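## Task

Take the red tank top from the laundry pile and lay it on the left arm's side of the table, separated from the rest. All other garments must stay on the pile's side. Nothing may end up on the floor or draped over a table edge. Dropping or tossing clothes is allowed. It only counts if everything stays put without the robot holding it. Finish by releasing and moving the grippers away.

## Robot and tools

Robot: two arms, left_arm and right_arm, each with a two-finger parallel gripper. The fingers point along the gripper's own +z axis and close along its y axis. The reported end_effector_position sits between the finger pads, roughly 1 cm short of the tips.

World frame (used in state lines): origin on the table surface midway between the arms, +x out across the table, +z up, and left_arm is mounted on the +y side. The names left and right refer to the arms, not to image sides. So the left arm's half of the table is the +y half. Each state line reports, per arm, end_effector_position in metres and end_effector_quat_wxyz; reported positions can be slightly wrong, more so at long reach.

The 14-number row (shared by execute_actions and move): one flat list covering both arms, first left_arm then right_arm, 7 numbers each: dx, dy, dz, rx, ry, rz, opening. Every value lies in [-1, 1]. dx..rz are offsets, not poses: they are expressed in that gripper's own axes and measured from the gripper pose in the most recent result that showed it (before any such result in a scene, or for later calls within the same reply, from where the robot is when the action begins). Scale: 1.0 equals 0.6 m of translation or 180 degrees of rotation; rx, ry, rz form a single rotation vector. Opening is absolute, not an offset: +1 is fully open (0.094 m), -1 is closed. Sending all-zero offsets is not a pause; it pulls the arm back to the reference pose.

execute_actions(actions, pictures): actions holds at most one item. Empty list: just returns state. With rows: up to 15 rows, each applied for one 1/30 s control step, "steps" up to 15 (default 15); the final row repeats if rows run out. Each row is measured from the same reference pose, not from the previous row. Without rows, {"steps": n} waits up to 300 steps counted from the previous result. pictures toggles camera images (on by default). A rejected call sends nothing.

move(target, speed): target is one 14-number row as above, offsets from the last shown pose. Each gripper travels in a straight line; both paths finish together, lasting 0.5 to 10 s (cut off at 10 s if longer). speed is top path speed in m/s, 0.002 to 0.5, default 0.25; rotation is capped at twice that in rad/s. Openings are applied at the start. Paths ignore obstacles and the other arm, and grippers may lag, drift, or overshoot the speed near full arm extension. The result adds a move: line with the ending (done, off_target, moving, held, fault) plus limits; paced means the sent pose was clipped, held means a safety check blocked steps (motion can then jump fast). It also lists each gripper's distance from target.



Control behaviour: each step the commanded pose is clipped to within 70 mm and 16 degrees of the measured pose, so far targets need several actions; after an action an arm only continues to its last clipped pose. Check the result and command the remainder. Position beats orientation when both are not reachable. Arms tend to finish a centimetre or more low; to hold an arm still, send the correction back to its desired pose in the first call of a reply and zeros afterwards, raising the aim if it still sags. Simulation keeps running while you think. Joint ranges (rad): waist -2.618 to 3.054, shoulder 0 to 3.142, elbow 0 to 3.142, wrist pitch -1.571 to 1.571, wrist yaw -1.571 to 1.571, wrist roll -2.094 to 2.094.

Result lines: pose unreachable means the clearance check altered or blocked commands to the named arm; HELD flags steps where part of your row was not sent; Hand target shows where the controller is currently driving each gripper; FAULT and OVER-TEMPERATURE FAULT lines mark arm stops; MOTOR HOT warns from 75 °C. grip_measured gives finger opening on the command scale (the last joint value is the opening in metres), each gripper off by up to about 1 mm.

Gripping: to hold cloth, command an opening about 0.03 below grip_measured; a smaller gap grips more lightly. Pads exert roughly 50 to 62 N, less on very thin material.

Avoid: arms colliding or pushing on each other (may end the scene), fast impacts or pressing far past a contact, holding loads for long (motor heating leads to stops at 90 °C and the arm dropping at 100 °C), garments falling off or hanging over the table edge, and leaving the garment held at the end. Open the gripper and lift away before calling finished_scene.

Cameras: cam_high is a fixed overhead view; cam_left_wrist and cam_right_wrist ride on the hands. Calibration intrinsics and T_world_to_cam matrices are given and may be off by a few degrees or millimetres.

Each tool is called after "Call:" as name(argument=value, ...), one argument or row to a line, values as JSON.

## Session

I'll start by looking at the current state of the scene.

Call:
execute_actions(
  actions=[],
)

Scene clock: 0.00 s of 6000.00 s.
left_arm: end_effector_position=(+0.3861, +0.2844, +0.4023) grip_measured=+1.000 end_effector_quat_wxyz=(+0.702, -0.015, +0.712, +0.008) | right_arm: end_effector_position=(+0.3745, -0.3190, +0.4145) grip_measured=+1.000 end_effector_quat_wxyz=(+0.714, +0.013, +0.699, -0.017)
Joint positions: left_arm=[-0.012  1.048  1.042 -0.009  0.004 -0.011  0.094] | right_arm=[ 0.001  1.055  1.059  0.017  0.    -0.005  0.094]
Joint velocities: left_arm=[ 0.002 -0.007 -0.007  0.022  0.007  0.007  0.   ] | right_arm=[-0.002 -0.002  0.002 -0.022 -0.007  0.007  0.   ]
Motor temperatures (°C, as the motors report them): left_arm=[25 27 26 24 27 26] | right_arm=[26 26 24 25 25 28]
Hand target (left_arm): +0.382, +0.284, +0.418; +0.716, -0.016, +0.698, +0.007
Hand target (right_arm): +0.372, -0.319, +0.421; +0.719, +0.013, +0.695, -0.018

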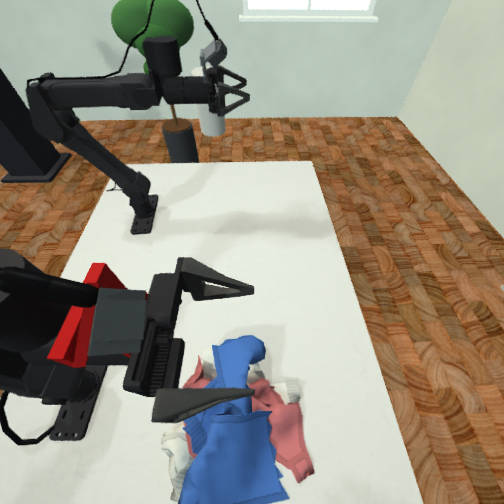

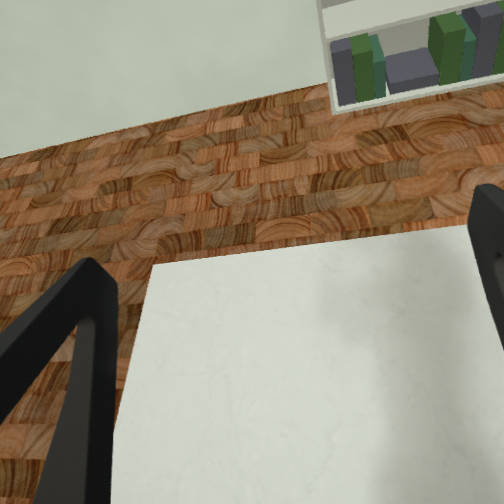

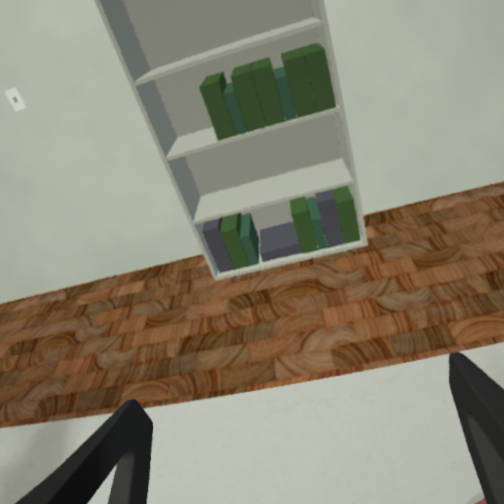

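Call:
zoom_image(
  camera="cam_high",
  region=[130, 320, 350, 504],
)

Region (130, 320, 350, 504) of cam_high's 504x504 image, scaled by 2.291, with more detail than that image has; it fills the top 422 rows of this view, and the rest is white.

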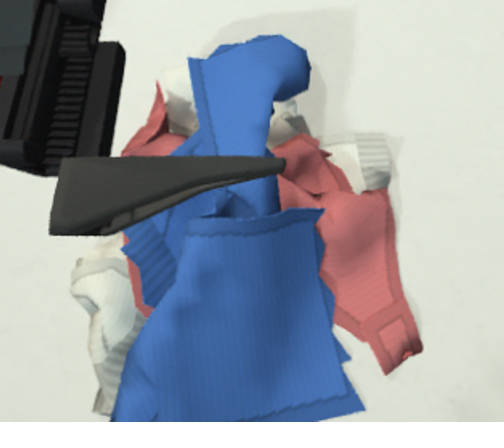

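The red tank top lies under the blue garment, and its right side is exposed near (0.47, -0.45). I'll take the right gripper above that spot, pointing down. In the same move I'll pull the left arm back to clear the drop zone.

Call:
move(
  target=[0, 0.277, -0.31, 0, 0, 0, 1, 0.4908, -0.215, 0.159, 0, 0.5, 0, 0.5],
  speed=0.35,
)

Scene clock: 94.50 s of 6000.00 s.
left_arm: end_effector_position=(+0.1951, +0.4450, +0.3951) grip_measured=+1.000 end_effector_quat_wxyz=(+0.704, -0.035, +0.709, -0.008) | right_arm: end_effector_position=(+0.4683, -0.4475, +0.1030) grip_measured=+0.502 end_effector_quat_wxyz=(+0.048, +0.018, +0.999, -0.009)
Joint positions: left_arm=[ 1.441  0.907  0.966 -0.122  1.452  0.     0.094] | right_arm=[-0.255  2.514  2.582 -1.542 -0.01  -0.262  0.071]
Joint velocities: left_arm=[-0.002  0.027 -0.012  0.095  0.007 -0.051  0.   ] | right_arm=[ 0.012  0.012 -0.002 -0.022  0.022  0.022  0.001]
Motor temperatures (°C, as the motors report them): left_arm=[25 27 28 33 27 26] | right_arm=[26 27 28 34 25 28]
Hand target (left_arm): +0.194, +0.444, +0.404; +0.706, -0.020, +0.708, +0.003
Hand target (right_arm): +0.468, -0.454, +0.112; +0.056, +0.019, +0.998, -0.016
Off the commanded pose (left_arm): 0.008 m, 3 deg.
Off the commanded pose (right_arm): 0.021 m, 4 deg.
joint sent to its limit (right arm) — the command would take joint 4 (wrist pitch) past its lower limit, so that joint was sent only as far as its limit.
After step 90, 88.53 s passed at rest.
move: off_target (left_arm, right_arm)
camera_calibration (this result's frames):
cam_left_wrist: T_world_to_cam=[[0.0299665, -0.979009, -0.2016, 0.508936], [-0.796177, 0.0985621, -0.596982, 0.350324], [0.604321, 0.178399, -0.776511, 0.199577], [0, 0, 0, 1]] pos_world=[0.14306, 0.42812, 0.466712]
cam_right_wrist: T_world_to_cam=[[-0.312395, -0.946907, -0.0759959, -0.264689], [-0.853012, 0.24441, 0.461124, 0.511455], [-0.418067, 0.208878, -0.884076, 0.49517], [0, 0, 0, 1]] pos_world=[0.560604, -0.479071, 0.181808]

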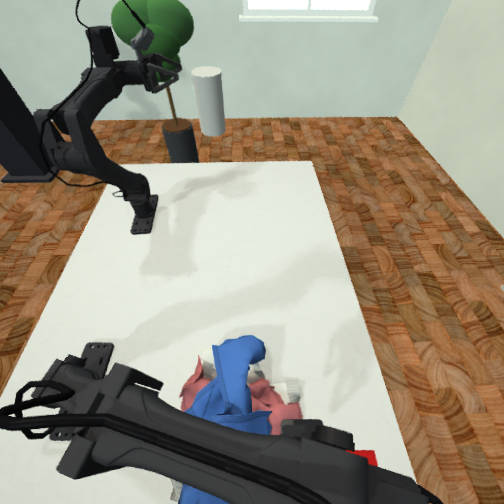

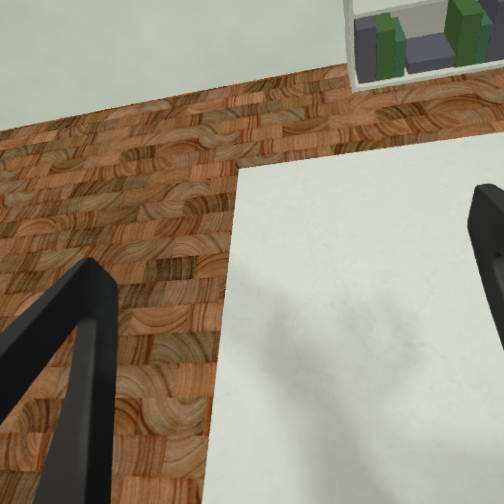

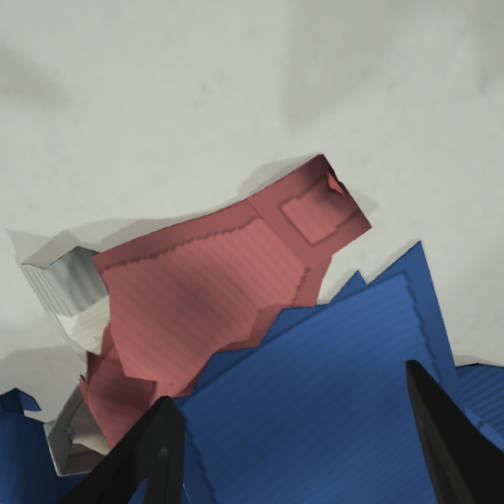

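The gripper is over the red cloth, about 3 cm from the blue's edge. One finger would land just off the red, so I'll shift 1.5 cm toward +y and descend to the cloth.

Call:
move(
  target=[-0.012, 0, 0, 0, 0, 0, 1, 0, 0.025, 0.155, 0, 0, 0, 0.5],
  speed=0.2,
)

Call:
execute_actions(
  actions=[
    {"rows": [[0,0,0,0,0,0,1, 0,0,0,0,0,0,-1]], "steps": 15},
  ],
)

Scene clock: 111.57 s of 6000.00 s.
left_arm: end_effector_position=(+0.1952, +0.4447, +0.3952) grip_measured=+1.000 end_effector_quat_wxyz=(+0.704, -0.035, +0.709, -0.009) | right_arm: end_effector_position=(+0.4679, -0.4367, +0.0141) grip_measured=+0.501 end_effector_quat_wxyz=(+0.031, +0.019, +0.999, -0.003)
Joint positions: left_arm=[ 1.441  0.907  0.966 -0.121  1.454  0.     0.094] | right_arm=[-0.234  2.477  2.16  -1.192 -0.01  -0.24   0.071]
Joint velocities: left_arm=[ 0.002 -0.012 -0.017 -0.022  0.066 -0.066  0.   ] | right_arm=[-0.007  0.007 -0.002  0.007  0.022  0.022 -0.   ]
Motor temperatures (°C, as the motors report them): left_arm=[25 27 28 31 27 26] | right_arm=[26 32 28 32 25 28]
Hand target (left_arm): +0.195, +0.445, +0.402; +0.705, -0.035, +0.708, -0.008
Hand target (right_arm): +0.476, -0.434, +0.010; +0.047, +0.019, +0.999, -0.008
Off the commanded pose (left_arm): 0.007 m, 0 deg.
Off the commanded pose (right_arm): 0.011 m, 2 deg.
After step 90, 13.10 s passed at rest.
move: off_target (right_arm)
camera_calibration (this result's frames):
cam_left_wrist: T_world_to_cam=[[0.0281385, -0.979067, -0.201585, 0.508993], [-0.79589, 0.100069, -0.597114, 0.349727], [0.604786, 0.177242, -0.776414, 0.200058], [0, 0, 0, 1]] pos_world=[0.14303, 0.427883, 0.46676]
cam_right_wrist: T_world_to_cam=[[-0.315601, -0.945797, -0.0765756, -0.259371], [-0.836941, 0.239431, 0.49214, 0.539338], [-0.44713, 0.219409, -0.867141, 0.432089], [0, 0, 0, 1]] pos_world=[0.562737, -0.469251, 0.0893906]

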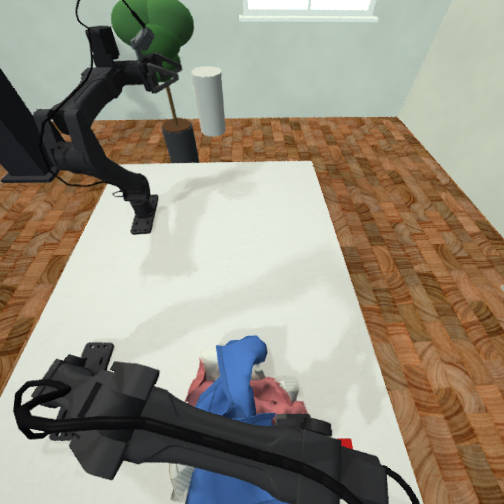

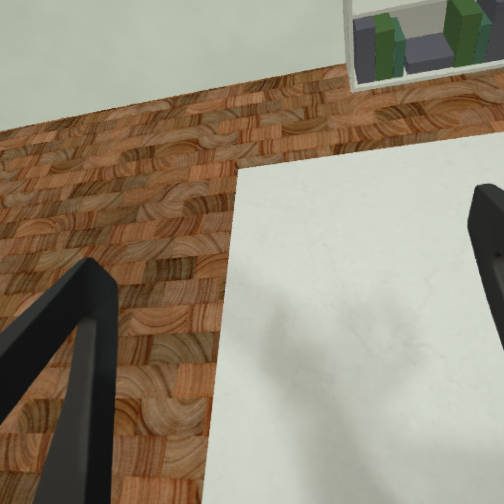

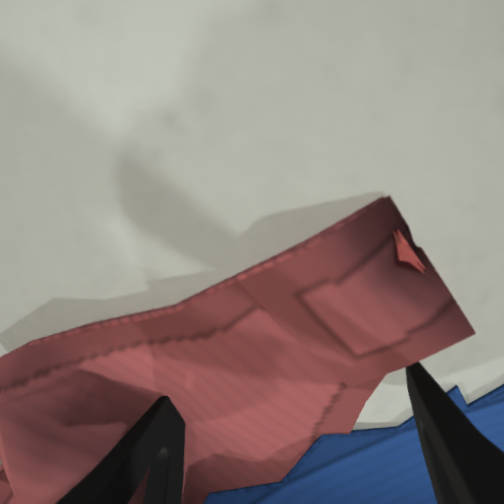

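Scene clock: 112.07 s of 6000.00 s.
left_arm: end_effector_position=(+0.1952, +0.4447, +0.3952) grip_measured=+1.000 end_effector_quat_wxyz=(+0.704, -0.035, +0.709, -0.009) | right_arm: end_effector_position=(+0.4683, -0.4322, +0.0141) grip_measured=-0.974 end_effector_quat_wxyz=(+0.032, +0.018, +0.999, +0.007)
Joint positions: left_arm=[ 1.441  0.907  0.966 -0.121  1.454  0.     0.094] | right_arm=[-0.232  2.477  2.16  -1.195 -0.03  -0.24   0.001]
Joint velocities: left_arm=[ 0.002 -0.002  0.002 -0.037 -0.066 -0.022  0.   ] | right_arm=[-0.012  0.002  0.002  0.007  0.037 -0.037 -0.   ]
Motor temperatures (°C, as the motors report them): left_arm=[25 27 28 31 27 26] | right_arm=[26 32 28 31 25 28]
Hand target (left_arm): +0.195, +0.445, +0.395; +0.704, -0.035, +0.709, -0.009
Hand target (right_arm): +0.468, -0.437, +0.014; +0.031, +0.019, +0.999, -0.003
Off the commanded pose (left_arm): 0.000 m, 0 deg.
Off the commanded pose (right_arm): 0.005 m, 1 deg.
Steps of this call (steps 1 to 15: all 15 steps of this action). Readings (end_effector_position):
1: left_arm (+0.1952, +0.4447, +0.3952) | right_arm (+0.4676, -0.4359, +0.0141)
2: left_arm (+0.1952, +0.4447, +0.3952) | right_arm (+0.4678, -0.4345, +0.0141)
4: left_arm (+0.1952, +0.4447, +0.3952) | right_arm (+0.4683, -0.4325, +0.0141)
8: left_arm (+0.1952, +0.4447, +0.3952) | right_arm (+0.4683, -0.4322, +0.0141)
15: the state above
camera_calibration (this result's frames):
cam_left_wrist: T_world_to_cam=[[0.0281385, -0.979067, -0.201585, 0.508993], [-0.79589, 0.100069, -0.597114, 0.349727], [0.604786, 0.177242, -0.776414, 0.200058], [0, 0, 0, 1]] pos_world=[0.14303, 0.427883, 0.46676]
cam_right_wrist: T_world_to_cam=[[-0.31245, -0.945055, -0.0961524, -0.255822], [-0.838894, 0.227021, 0.49469, 0.534166], [-0.445681, 0.235228, -0.863734, 0.437446], [0, 0, 0, 1]] pos_world=[0.563138, -0.465932, 0.0889929]

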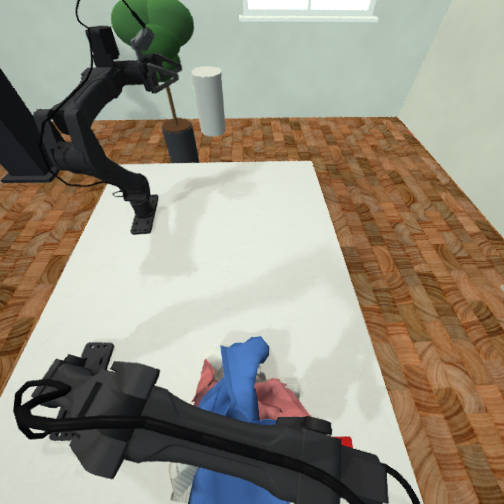

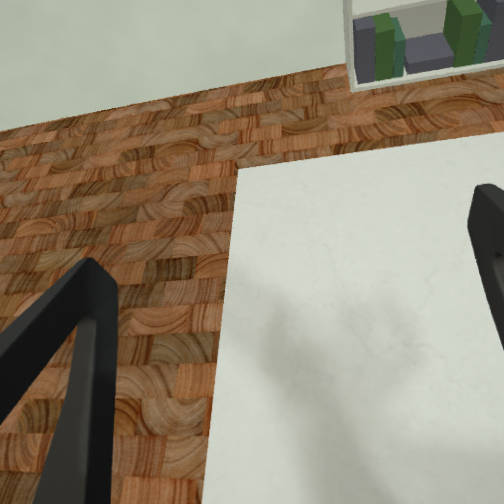

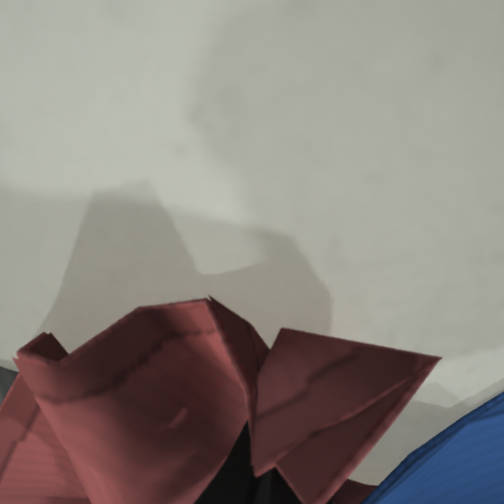

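The fingers closed with red cloth gathered between them. Next I'll lift straight up.

Call:
move(
  target=[-0.012, 0, 0, 0, 0, 0, 1, 0, 0, -0.55, 0, 0, 0, -1],
  speed=0.3,
)

Scene clock: 117.10 s of 6000.00 s.
left_arm: end_effector_position=(+0.1952, +0.4447, +0.3952) grip_measured=+1.000 end_effector_quat_wxyz=(+0.704, -0.035, +0.709, -0.009) | right_arm: end_effector_position=(+0.4551, -0.4353, +0.3405) grip_measured=-0.974 end_effector_quat_wxyz=(+0.325, +0.019, +0.943, -0.073)
Joint positions: left_arm=[ 1.441  0.907  0.966 -0.122  1.454  0.     0.094] | right_arm=[-0.246  2.165  2.818 -1.545 -0.031 -0.24   0.001]
Joint velocities: left_arm=[ 0.007 -0.007 -0.007 -0.022 -0.066  0.007  0.   ] | right_arm=[ 0.012 -0.007 -0.002  0.007 -0.007 -0.007 -0.001]
Motor temperatures (°C, as the motors report them): left_arm=[25 27 28 31 27 26] | right_arm=[26 33 27 31 25 28]
Hand target (left_arm): +0.195, +0.445, +0.402; +0.705, -0.035, +0.708, -0.009
Hand target (right_arm): +0.452, -0.438, +0.346; +0.331, +0.020, +0.941, -0.074
Off the commanded pose (left_arm): 0.007 m, 0 deg.
Off the commanded pose (right_arm): 0.009 m, 36 deg; orientation clipped at the last step of the last action.
joint sent to its limit (right arm) — the command would take joint 4 (wrist pitch) past its lower limit, so that joint was sent only as far as its limit.
After step 90, 0.50 s passed at rest.
move: off_target (right_arm); limits=paced
camera_calibration (this result's frames):
cam_left_wrist: T_world_to_cam=[[0.0281323, -0.979143, -0.201214, 0.508873], [-0.795909, 0.0998418, -0.597127, 0.349816], [0.604762, 0.176946, -0.7765, 0.200201], [0, 0, 0, 1]] pos_world=[0.143032, 0.427908, 0.466733]
cam_right_wrist: T_world_to_cam=[[-0.263952, -0.958931, -0.103835, -0.257001], [-0.956206, 0.274269, -0.102213, 0.639551], [0.126493, 0.0723081, -0.989329, 0.425635], [0, 0, 0, 1]] pos_world=[0.489867, -0.452632, 0.459777]

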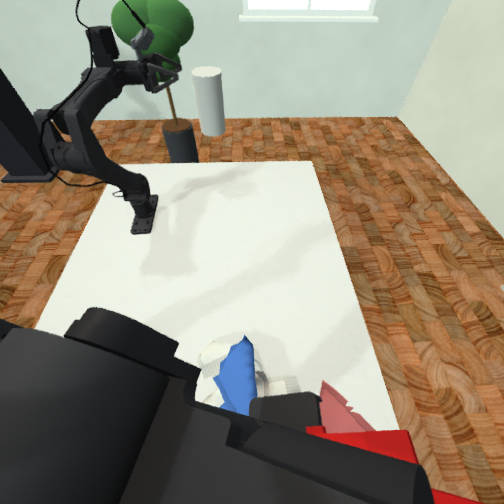

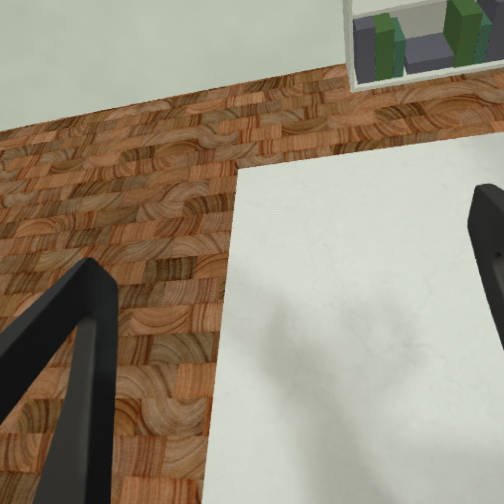

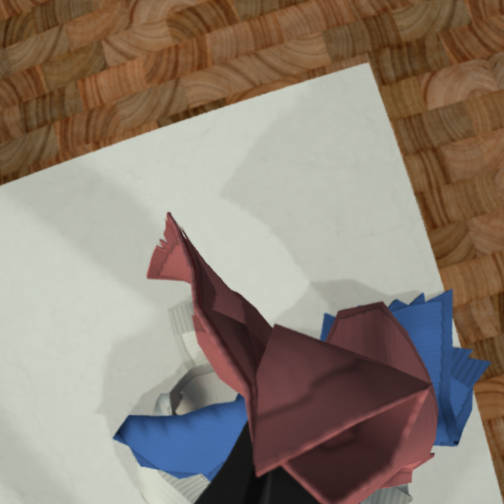

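The red top is lifted, and the blue and white pieces stayed on the table. Now I'll carry it to the left half, rising a little so the hanging end clears the table.

Call:
move(
  target=[-0.012, 0, 0, 0, 0, 0, 1, -0.082, 0.975, -0.105, 0, 0, 0, -1],
  speed=0.4,
)

Scene clock: 135.30 s of 6000.00 s.
left_arm: end_effector_position=(+0.1952, +0.4447, +0.3952) grip_measured=+1.000 end_effector_quat_wxyz=(+0.704, -0.035, +0.709, -0.009) | right_arm: end_effector_position=(+0.4974, +0.1585, +0.3409) grip_measured=-0.974 end_effector_quat_wxyz=(+0.615, -0.084, +0.768, +0.156)
Joint positions: left_arm=[ 1.441  0.907  0.966 -0.122  1.454  0.     0.094] | right_arm=[ 0.906  2.562  2.855 -0.516  0.493  0.247  0.001]
Joint velocities: left_arm=[-0.007 -0.002  0.007  0.022 -0.037 -0.022  0.   ] | right_arm=[ 0.012  0.017 -0.012 -0.066  0.007 -0.007 -0.   ]
Motor temperatures (°C, as the motors report them): left_arm=[25 27 28 30 27 26] | right_arm=[26 32 27 32 25 28]
Hand target (left_arm): +0.195, +0.445, +0.402; +0.705, -0.035, +0.708, -0.009
Hand target (right_arm): +0.502, +0.154, +0.351; +0.625, -0.080, +0.760, +0.160
Off the commanded pose (left_arm): 0.007 m, 0 deg.
Off the commanded pose (right_arm): 0.010 m, 49 deg; orientation clipped at the last step of the last action.
elbow stopped short (right arm): the move would have taken joint 3 (elbow) straighter than the controller allows; a more bent joint 3 avoids this.
move: off_target (right_arm); limits=paced
camera_calibration (this result's frames):
cam_left_wrist: T_world_to_cam=[[0.0281323, -0.979143, -0.201214, 0.508873], [-0.795909, 0.0998418, -0.597127, 0.349816], [0.604762, 0.176946, -0.7765, 0.200201], [0, 0, 0, 1]] pos_world=[0.143032, 0.427908, 0.466733]
cam_right_wrist: T_world_to_cam=[[0.301404, -0.856429, -0.419148, 0.133629], [-0.753619, 0.0553339, -0.654979, 0.639531], [0.584136, 0.513291, -0.628743, -0.0426737], [0, 0, 0, 1]] pos_world=[0.466614, 0.10096, 0.448059]

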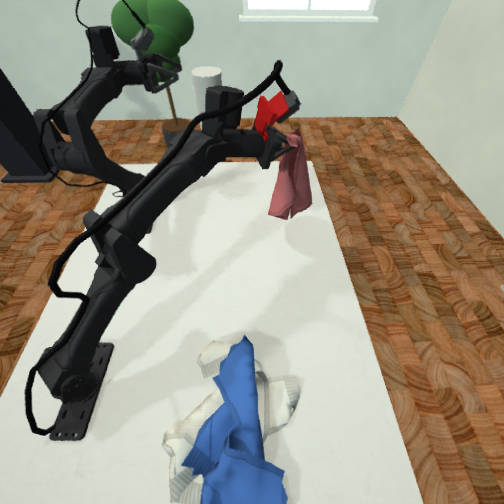

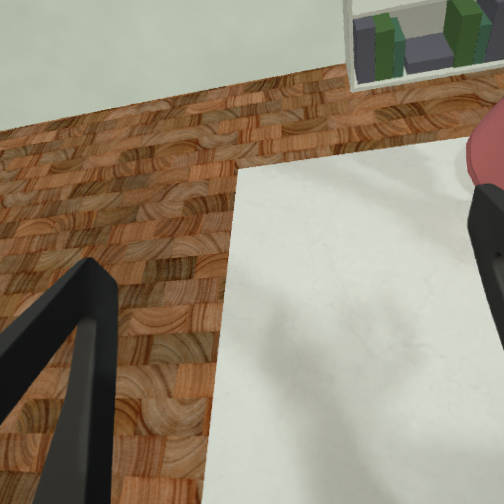

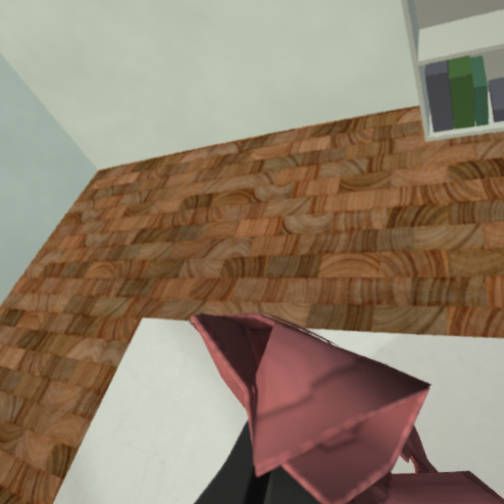

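The tank top now hangs over the left half at about (0.50, +0.16). I'll lower it a little, release it and pull the arm back.

Call:
move(
  target=[-0.012, 0, 0, 0, 0, 0, 1, 0.194, -0.027, 0.039, 0, 0, 0, -1],
  speed=0.3,
)

Call:
execute_actions(
  actions=[
    {"rows": [[0,0,0,0,0,0,1, 0,0,0,0,0,0,1]], "steps": 12},
  ],
  pictures=false,
)

Call:
move(
  target=[0, 0, 0, 0, 0, 0, 1, -0.222, -0.432, -0.478, 0, 0, 0, 1],
  speed=0.4,
)

Scene clock: 156.93 s of 6000.00 s.
left_arm: end_effector_position=(+0.1952, +0.4447, +0.3951) grip_measured=+1.000 end_effector_quat_wxyz=(+0.704, -0.035, +0.709, -0.009) | right_arm: end_effector_position=(+0.4945, +0.1532, +0.1994) grip_measured=-0.974 end_effector_quat_wxyz=(+0.600, -0.087, +0.782, +0.143)
Joint positions: left_arm=[ 1.441  0.907  0.966 -0.122  1.454  0.     0.094] | right_arm=[0.906 2.36  1.946 0.139 0.501 0.257 0.001]
Joint velocities: left_arm=[-0.012  0.002 -0.002 -0.022 -0.037 -0.022  0.   ] | right_arm=[ 0.007  0.012  0.007 -0.022  0.037 -0.022  0.001]
Motor temperatures (°C, as the motors report them): left_arm=[25 27 29 30 27 26] | right_arm=[26 35 28 35 25 28]
Hand target (left_arm): +0.195, +0.445, +0.402; +0.705, -0.035, +0.708, -0.009
Hand target (right_arm): +0.495, +0.157, +0.222; +0.615, -0.084, +0.768, +0.157
Off the commanded pose (left_arm): 0.007 m, 0 deg.
Off the commanded pose (right_arm): 0.023 m, 3 deg.
move: off_target (right_arm)
camera_calibration (this result's frames):
cam_left_wrist: T_world_to_cam=[[0.0281261, -0.97922, -0.200842, 0.508752], [-0.795927, 0.0996148, -0.59714, 0.349905], [0.604739, 0.176651, -0.776586, 0.200345], [0, 0, 0, 1]] pos_world=[0.143034, 0.427933, 0.466706]
cam_right_wrist: T_world_to_cam=[[0.278696, -0.871915, -0.402607, 0.0810232], [-0.77575, 0.0427552, -0.62959, 0.552763], [0.566163, 0.487787, -0.664473, -0.107323], [0, 0, 0, 1]] pos_world=[0.466988, 0.0993627, 0.309321]

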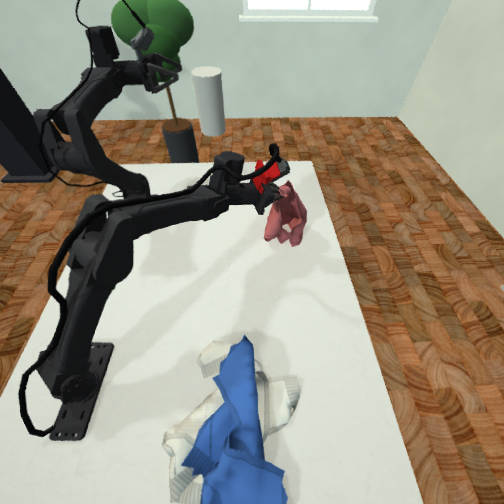

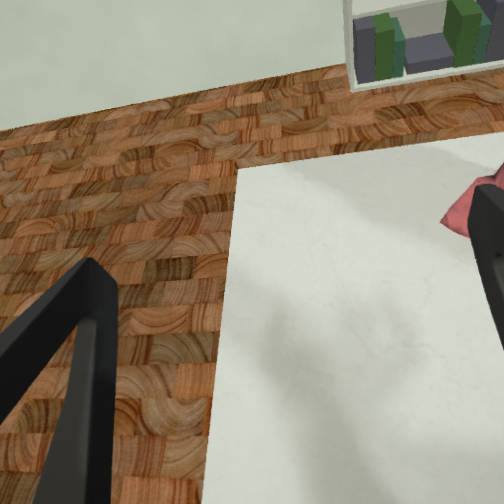

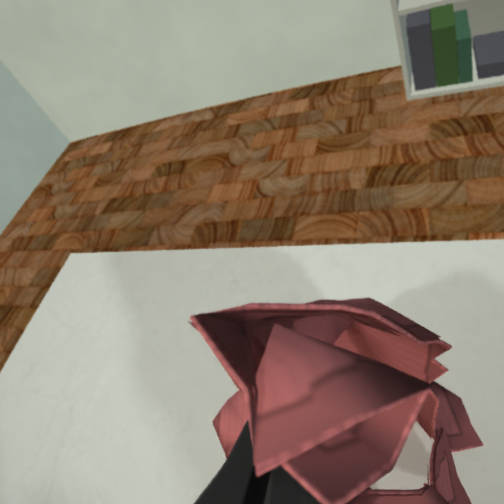

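Scene clock: 157.33 s of 6000.00 s.
left_arm: end_effector_position=(+0.1952, +0.4447, +0.3951) grip_measured=+1.000 end_effector_quat_wxyz=(+0.704, -0.035, +0.709, -0.009) | right_arm: end_effector_position=(+0.4945, +0.1532, +0.1994) grip_measured=+1.000 end_effector_quat_wxyz=(+0.600, -0.087, +0.782, +0.143)
Joint positions: left_arm=[ 1.441  0.907  0.966 -0.122  1.454  0.     0.094] | right_arm=[0.906 2.36  1.946 0.139 0.501 0.257 0.094]
Joint velocities: left_arm=[-0.007  0.007 -0.007 -0.037 -0.022 -0.022  0.   ] | right_arm=[-0.022 -0.002 -0.007 -0.007  0.066 -0.081  0.   ]
Motor temperatures (°C, as the motors report them): left_arm=[25 27 29 30 27 26] | right_arm=[26 35 28 35 25 28]
Hand target (left_arm): +0.195, +0.445, +0.395; +0.704, -0.035, +0.709, -0.009
Hand target (right_arm): +0.495, +0.153, +0.199; +0.600, -0.087, +0.782, +0.143
Off the commanded pose (left_arm): 0.000 m, 0 deg.
Off the commanded pose (right_arm): 0.000 m, 0 deg.
Steps of this call (steps 1 to 12: all 12 steps of this action). Readings (end_effector_position):
1: left_arm (+0.1952, +0.4447, +0.3951) | right_arm (+0.4945, +0.1532, +0.1994)
2: left_arm (+0.1952, +0.4447, +0.3951) | right_arm (+0.4945, +0.1532, +0.1994)
4: left_arm (+0.1952, +0.4447, +0.3951) | right_arm (+0.4945, +0.1532, +0.1994)
8: left_arm (+0.1952, +0.4447, +0.3951) | right_arm (+0.4945, +0.1532, +0.1994)
12: the state above

Scene clock: 159.47 s of 6000.00 s.
left_arm: end_effector_position=(+0.1952, +0.4447, +0.3951) grip_measured=+1.000 end_effector_quat_wxyz=(+0.704, -0.035, +0.709, -0.009) | right_arm: end_effector_position=(+0.3506, -0.1870, +0.3644) grip_measured=+1.000 end_effector_quat_wxyz=(+0.597, -0.089, +0.785, +0.140)
Joint positions: left_arm=[ 1.441  0.907  0.966 -0.122  1.454  0.     0.094] | right_arm=[ 0.328  1.08   1.139 -0.309 -0.058  0.104  0.094]
Joint velocities: left_arm=[-0.002 -0.002 -0.002 -0.051  0.007 -0.081  0.   ] | right_arm=[-0.022 -0.002  0.012  0.037 -0.037 -0.022  0.   ]
Motor temperatures (°C, as the motors report them): left_arm=[25 27 29 30 27 26] | right_arm=[26 35 28 35 25 28]
Hand target (left_arm): +0.195, +0.445, +0.395; +0.704, -0.035, +0.709, -0.009
Hand target (right_arm): +0.350, -0.190, +0.374; +0.603, -0.091, +0.781, +0.139
Off the commanded pose (left_arm): 0.000 m, 0 deg.
Off the commanded pose (right_arm): 0.005 m, 1 deg.
move: done; limits=paced
camera_calibration (this result's frames):
cam_left_wrist: T_world_to_cam=[[0.0281261, -0.97922, -0.200842, 0.508752], [-0.795927, 0.0996148, -0.59714, 0.349905], [0.604739, 0.176651, -0.776586, 0.200345], [0, 0, 0, 1]] pos_world=[0.143034, 0.427933, 0.466706]
cam_right_wrist: T_world_to_cam=[[0.274816, -0.874997, -0.398568, -0.109818], [-0.780279, 0.03926, -0.624198, 0.558474], [0.561819, 0.482534, -0.671953, 0.253029], [0, 0, 0, 1]] pos_world=[0.323789, -0.240111, 0.474852]

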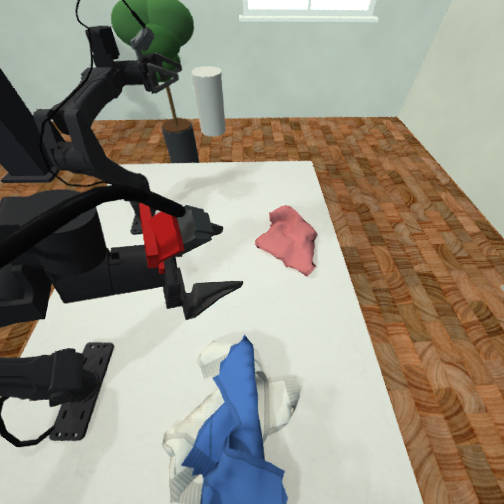

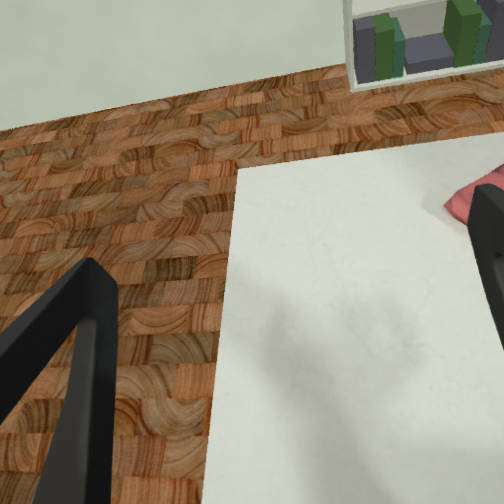

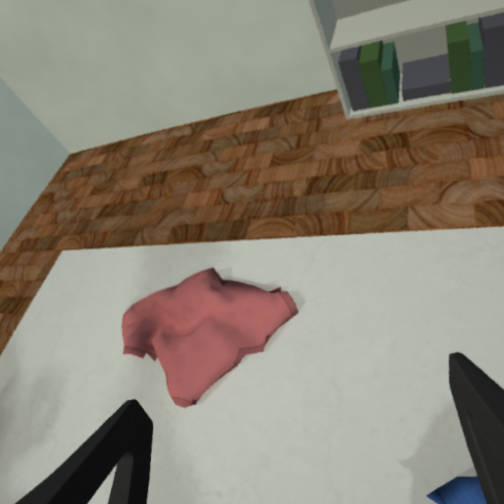

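The red top is on the table, but its near corner sits almost on the midline (y ≈ -0.02), which is too close. The left arm will re-pick it and move it further into its half. Meanwhile the right arm will check whether the blue piece hangs over the -y table edge.

Call:
move(
  target=[0.492, -0.558, 0.575, 0, 0.5, 0, 0.5, 0.140, -0.471, 0.010, 0.096, 0.409, 0.061, 1],
  speed=0.4,
)

Scene clock: 193.60 s of 6000.00 s.
left_arm: end_effector_position=(+0.5433, +0.1160, +0.0823) grip_measured=+0.503 end_effector_quat_wxyz=(+0.125, -0.021, +0.991, -0.052) | right_arm: end_effector_position=(+0.4194, -0.4516, +0.2382) grip_measured=+1.000 end_effector_quat_wxyz=(+0.155, +0.004, +0.987, -0.048)
Joint positions: left_arm=[-0.321  2.7    2.826 -1.426  0.028 -0.318  0.071] | right_arm=[-0.296  2.115  2.412 -1.543 -0.011 -0.33   0.094]
Joint velocities: left_arm=[-0.002 -0.012 -0.007 -0.066 -0.051 -0.051 -0.   ] | right_arm=[ 0.007  0.012 -0.012 -0.037  0.022  0.007  0.   ]
Motor temperatures (°C, as the motors report them): left_arm=[25 27 28 30 27 26] | right_arm=[26 29 29 35 25 28]
Hand target (left_arm): +0.548, +0.114, +0.110; +0.153, -0.026, +0.986, -0.068
Hand target (right_arm): +0.420, -0.453, +0.243; +0.157, +0.000, +0.986, -0.055
Off the commanded pose (left_arm): 0.039 m, 15 deg; orientation clipped at the last step of the last action.
Off the commanded pose (right_arm): 0.012 m, 19 deg; orientation clipped at the last step of the last action.
elbow stopped short (left arm): the move would have taken joint 3 (elbow) straighter than the controller allows; a more bent joint 3 avoids this.
joint sent to its limit (right arm) — the command would take joint 4 (wrist pitch) past its lower limit, so that joint was sent only as far as its limit.
After step 90, 28.50 s passed at rest.
move: off_target (left_arm, right_arm); limits=paced
camera_calibration (this result's frames):
cam_left_wrist: T_world_to_cam=[[-0.226781, -0.972846, 0.0462736, 0.231699], [-0.776258, 0.20924, 0.594679, 0.351418], [-0.588213, 0.0989413, -0.802631, 0.464221], [0, 0, 0, 1]] pos_world=[0.598397, 0.105946, 0.152896]
cam_right_wrist: T_world_to_cam=[[-0.272673, -0.960373, -0.0577253, -0.300607], [-0.935634, 0.250715, 0.248459, 0.496575], [-0.22414, 0.121758, -0.966921, 0.494182], [0, 0, 0, 1]] pos_world=[0.493411, -0.473364, 0.337104]

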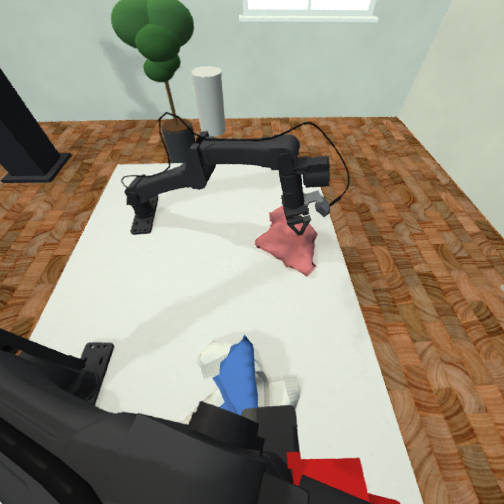

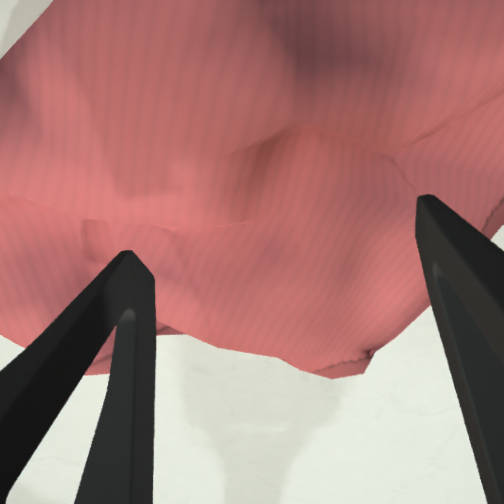

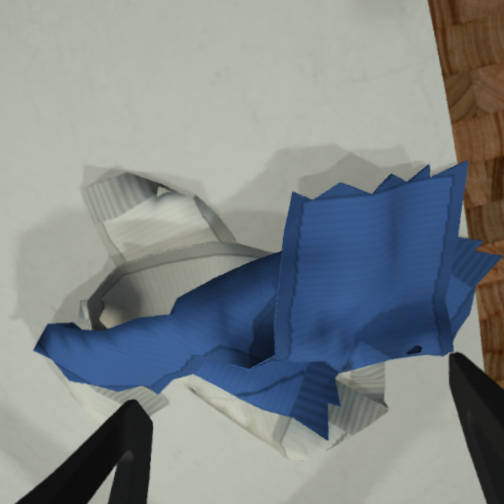

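The blue piece does overhang the -y edge slightly. The right arm will pinch it near that edge, and the left arm will pinch the red top, both in the same move.

Call:
move(
  target=[0.03, 0, 0.1167, 0, 0, 0, 0.5, 0.171, -0.181, 0.341, 0, 0.1, 0, 0.5],
  speed=0.3,
)

Call:
execute_actions(
  actions=[
    {"rows": [[0,0,0,0,0,0,-1, 0,0,0,0,0,0,-1]], "steps": 15},
  ],
)

Scene clock: 218.80 s of 6000.00 s.
left_arm: end_effector_position=(+0.5392, +0.1158, +0.0173) grip_measured=+0.502 end_effector_quat_wxyz=(+0.113, -0.023, +0.992, -0.044) | right_arm: end_effector_position=(+0.3712, -0.5737, +0.0192) grip_measured=+0.501 end_effector_quat_wxyz=(-0.011, +0.015, +0.999, -0.036)
Joint positions: left_arm=[-0.326  2.589  2.354 -1.093  0.018 -0.325  0.071] | right_arm=[-0.549  2.377  2.001 -1.173  0.073 -0.564  0.071]
Joint velocities: left_arm=[ 0.017 -0.007 -0.002 -0.022 -0.022 -0.066 -0.001] | right_arm=[ 0.017 -0.012  0.002  0.007  0.022  0.007 -0.   ]
Motor temperatures (°C, as the motors report them): left_arm=[25 33 29 29 27 26] | right_arm=[26 32 29 32 25 28]
Hand target (left_arm): +0.544, +0.109, +0.011; +0.124, -0.021, +0.991, -0.052
Hand target (right_arm): +0.377, -0.580, +0.021; -0.003, +0.011, +0.999, -0.049
Off the commanded pose (left_arm): 0.011 m, 2 deg.
Off the commanded pose (right_arm): 0.013 m, 2 deg.
After step 90, 20.83 s passed at rest.
move: off_target (left_arm, right_arm)
camera_calibration (this result's frames):
cam_left_wrist: T_world_to_cam=[[-0.222328, -0.974279, 0.0367578, 0.231454], [-0.76222, 0.197198, 0.616549, 0.380401], [-0.607939, 0.109058, -0.786458, 0.418858], [0, 0, 0, 1]] pos_world=[0.596048, 0.104806, 0.0863711]
cam_right_wrist: T_world_to_cam=[[-0.312936, -0.949701, 0.0117908, -0.423943], [-0.794274, 0.268488, 0.545017, 0.488477], [-0.520769, 0.16119, -0.838342, 0.416762], [0, 0, 0, 1]] pos_world=[0.472354, -0.600947, 0.0881598]

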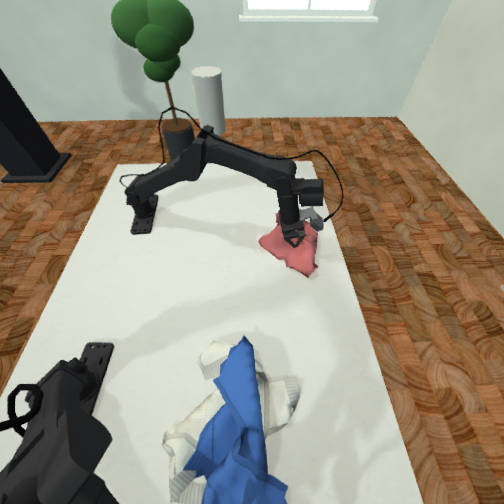

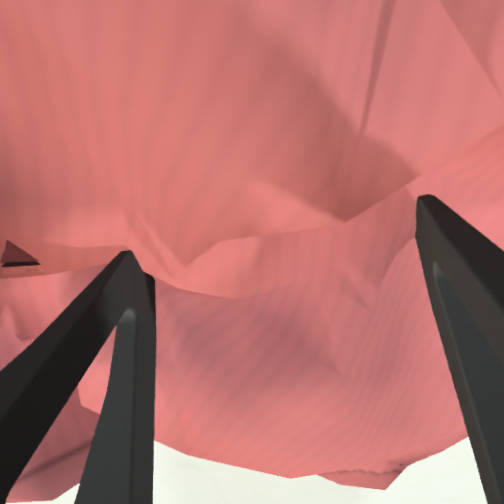

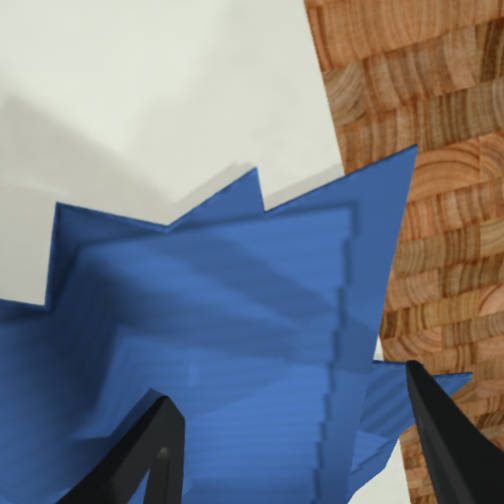

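Scene clock: 219.30 s of 6000.00 s.
left_arm: end_effector_position=(+0.5397, +0.1171, +0.0173) grip_measured=-0.964 end_effector_quat_wxyz=(+0.114, -0.023, +0.992, -0.042) | right_arm: end_effector_position=(+0.3712, -0.5737, +0.0192) grip_measured=-0.995 end_effector_quat_wxyz=(-0.011, +0.015, +0.999, -0.036)
Joint positions: left_arm=[-0.326  2.589  2.354 -1.092  0.012 -0.325  0.002] | right_arm=[-0.549  2.377  2.001 -1.173  0.073 -0.565  0.   ]
Joint velocities: left_arm=[-0.007 -0.007 -0.007 -0.007  0.022 -0.081  0.001] | right_arm=[ 0.007  0.007 -0.032  0.007 -0.11   0.037 -0.   ]
Motor temperatures (°C, as the motors report them): left_arm=[25 33 29 29 27 26] | right_arm=[26 32 29 32 25 28]
Hand target (left_arm): +0.539, +0.116, +0.017; +0.113, -0.023, +0.992, -0.044
Hand target (right_arm): +0.371, -0.574, +0.019; -0.011, +0.015, +0.999, -0.036
Off the commanded pose (left_arm): 0.001 m, 0 deg.
Off the commanded pose (right_arm): 0.000 m, 0 deg.
Steps of this call (steps 1 to 15: all 15 steps of this action). Readings (end_effector_position):
1: left_arm (+0.5390, +0.1164, +0.0172) | right_arm (+0.3712, -0.5737, +0.0192)
2: left_arm (+0.5394, +0.1175, +0.0172) | right_arm (+0.3712, -0.5737, +0.0192)
4: left_arm (+0.5398, +0.1187, +0.0172) | right_arm (+0.3712, -0.5737, +0.0192)
8: left_arm (+0.5397, +0.1171, +0.0173) | right_arm (+0.3712, -0.5737, +0.0192)
15: the state above
camera_calibration (this result's frames):
cam_left_wrist: T_world_to_cam=[[-0.220391, -0.974899, 0.0316052, 0.231939], [-0.763719, 0.192625, 0.61614, 0.381848], [-0.606763, 0.111654, -0.787002, 0.41808], [0, 0, 0, 1]] pos_world=[0.596417, 0.105883, 0.0864275]
cam_right_wrist: T_world_to_cam=[[-0.312575, -0.94982, 0.0117913, -0.424145], [-0.794361, 0.268181, 0.545041, 0.488333], [-0.520853, 0.160999, -0.838326, 0.416684], [0, 0, 0, 1]] pos_world=[0.472366, -0.600909, 0.0881568]

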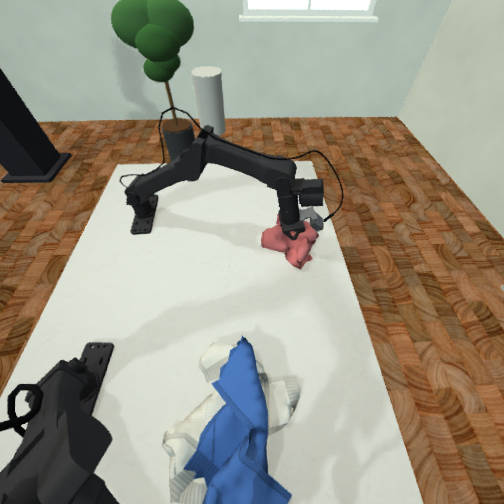

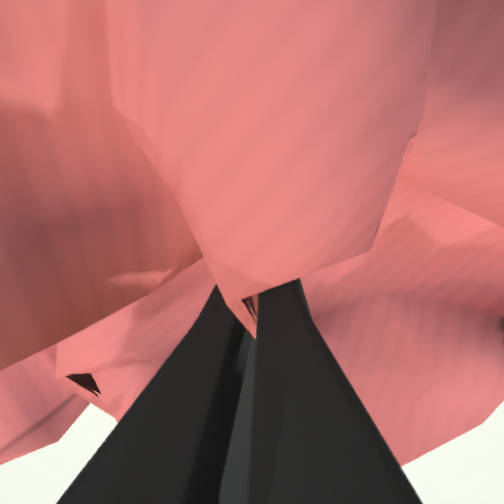

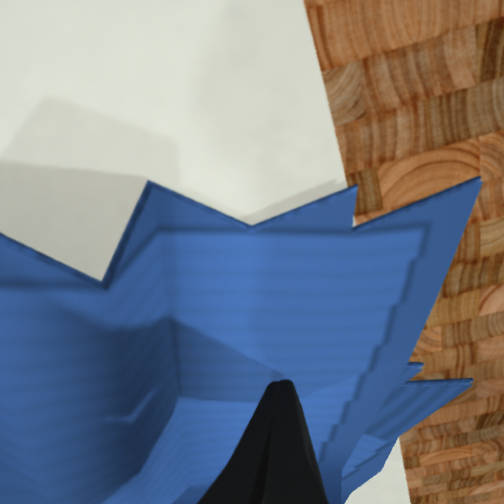

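The left gripper has a firm hold on the red top. The right gripper closed almost fully, so its grip on the blue is uncertain. I'll carry the red further into the left half and try dragging the blue in from the edge.

Call:
move(
  target=[0.061, 0.338, -0.327, 0, 0, 0, -1, 0, 0.217, -0.083, 0, 0, 0, -1],
  speed=0.3,
)

Scene clock: 231.67 s of 6000.00 s.
left_arm: end_effector_position=(+0.4461, +0.3363, +0.1624) grip_measured=-0.964 end_effector_quat_wxyz=(+0.090, -0.035, +0.994, -0.041) | right_arm: end_effector_position=(+0.3831, -0.4410, +0.0544) grip_measured=-0.995 end_effector_quat_wxyz=(-0.011, +0.011, +0.999, -0.035)
Joint positions: left_arm=[ 0.14   2.139  2.16  -1.427  0.108  0.11   0.002] | right_arm=[-0.265  2.154  1.769 -1.186  0.073 -0.288  0.   ]
Joint velocities: left_arm=[ 0.002 -0.007  0.007 -0.037 -0.022  0.051  0.   ] | right_arm=[ 0.017 -0.002 -0.012  0.037  0.007  0.051  0.   ]
Motor temperatures (°C, as the motors report them): left_arm=[25 33 29 29 27 26] | right_arm=[26 34 28 31 25 28]
Hand target (left_arm): +0.451, +0.331, +0.181; +0.115, -0.024, +0.992, -0.045
Hand target (right_arm): +0.379, -0.439, +0.061; -0.009, +0.015, +0.999, -0.034
Off the commanded pose (left_arm): 0.021 m, 3 deg.
Off the commanded pose (right_arm): 0.009 m, 0 deg.
After step 90, 7.63 s passed at rest.
move: off_target (left_arm)
camera_calibration (this result's frames):
cam_left_wrist: T_world_to_cam=[[-0.197374, -0.97933, 0.0442371, 0.409689], [-0.735933, 0.17783, 0.653284, 0.165339], [-0.647647, 0.096386, -0.75582, 0.469293], [0, 0, 0, 1]] pos_world=[0.506476, 0.326585, 0.228564]
cam_right_wrist: T_world_to_cam=[[-0.304959, -0.95232, 0.00934271, -0.298751], [-0.795921, 0.260238, 0.546613, 0.440081], [-0.522982, 0.159259, -0.837333, 0.431014], [0, 0, 0, 1]] pos_world=[0.484576, -0.467675, 0.123139]

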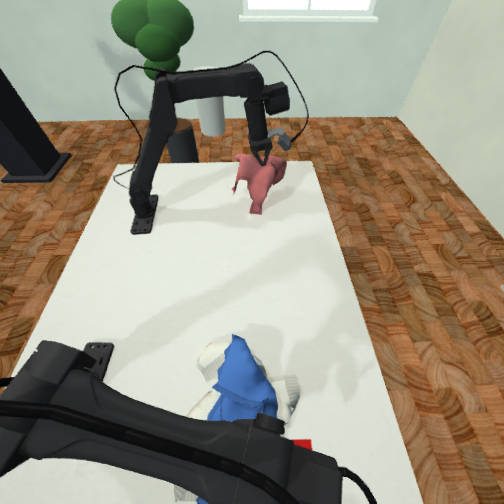

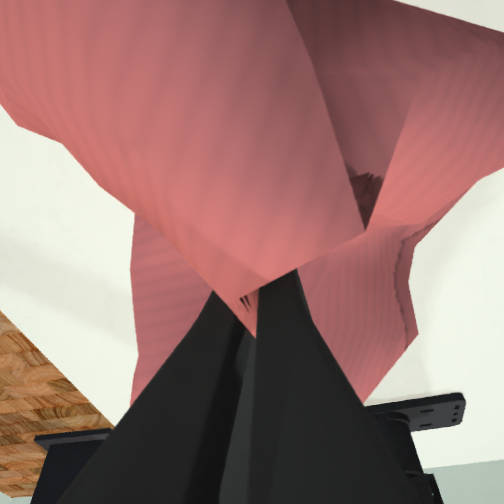

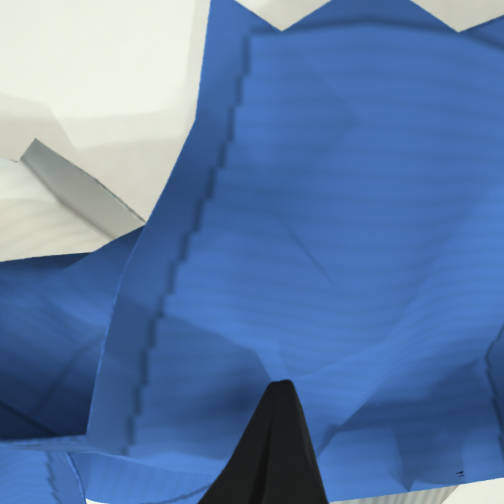

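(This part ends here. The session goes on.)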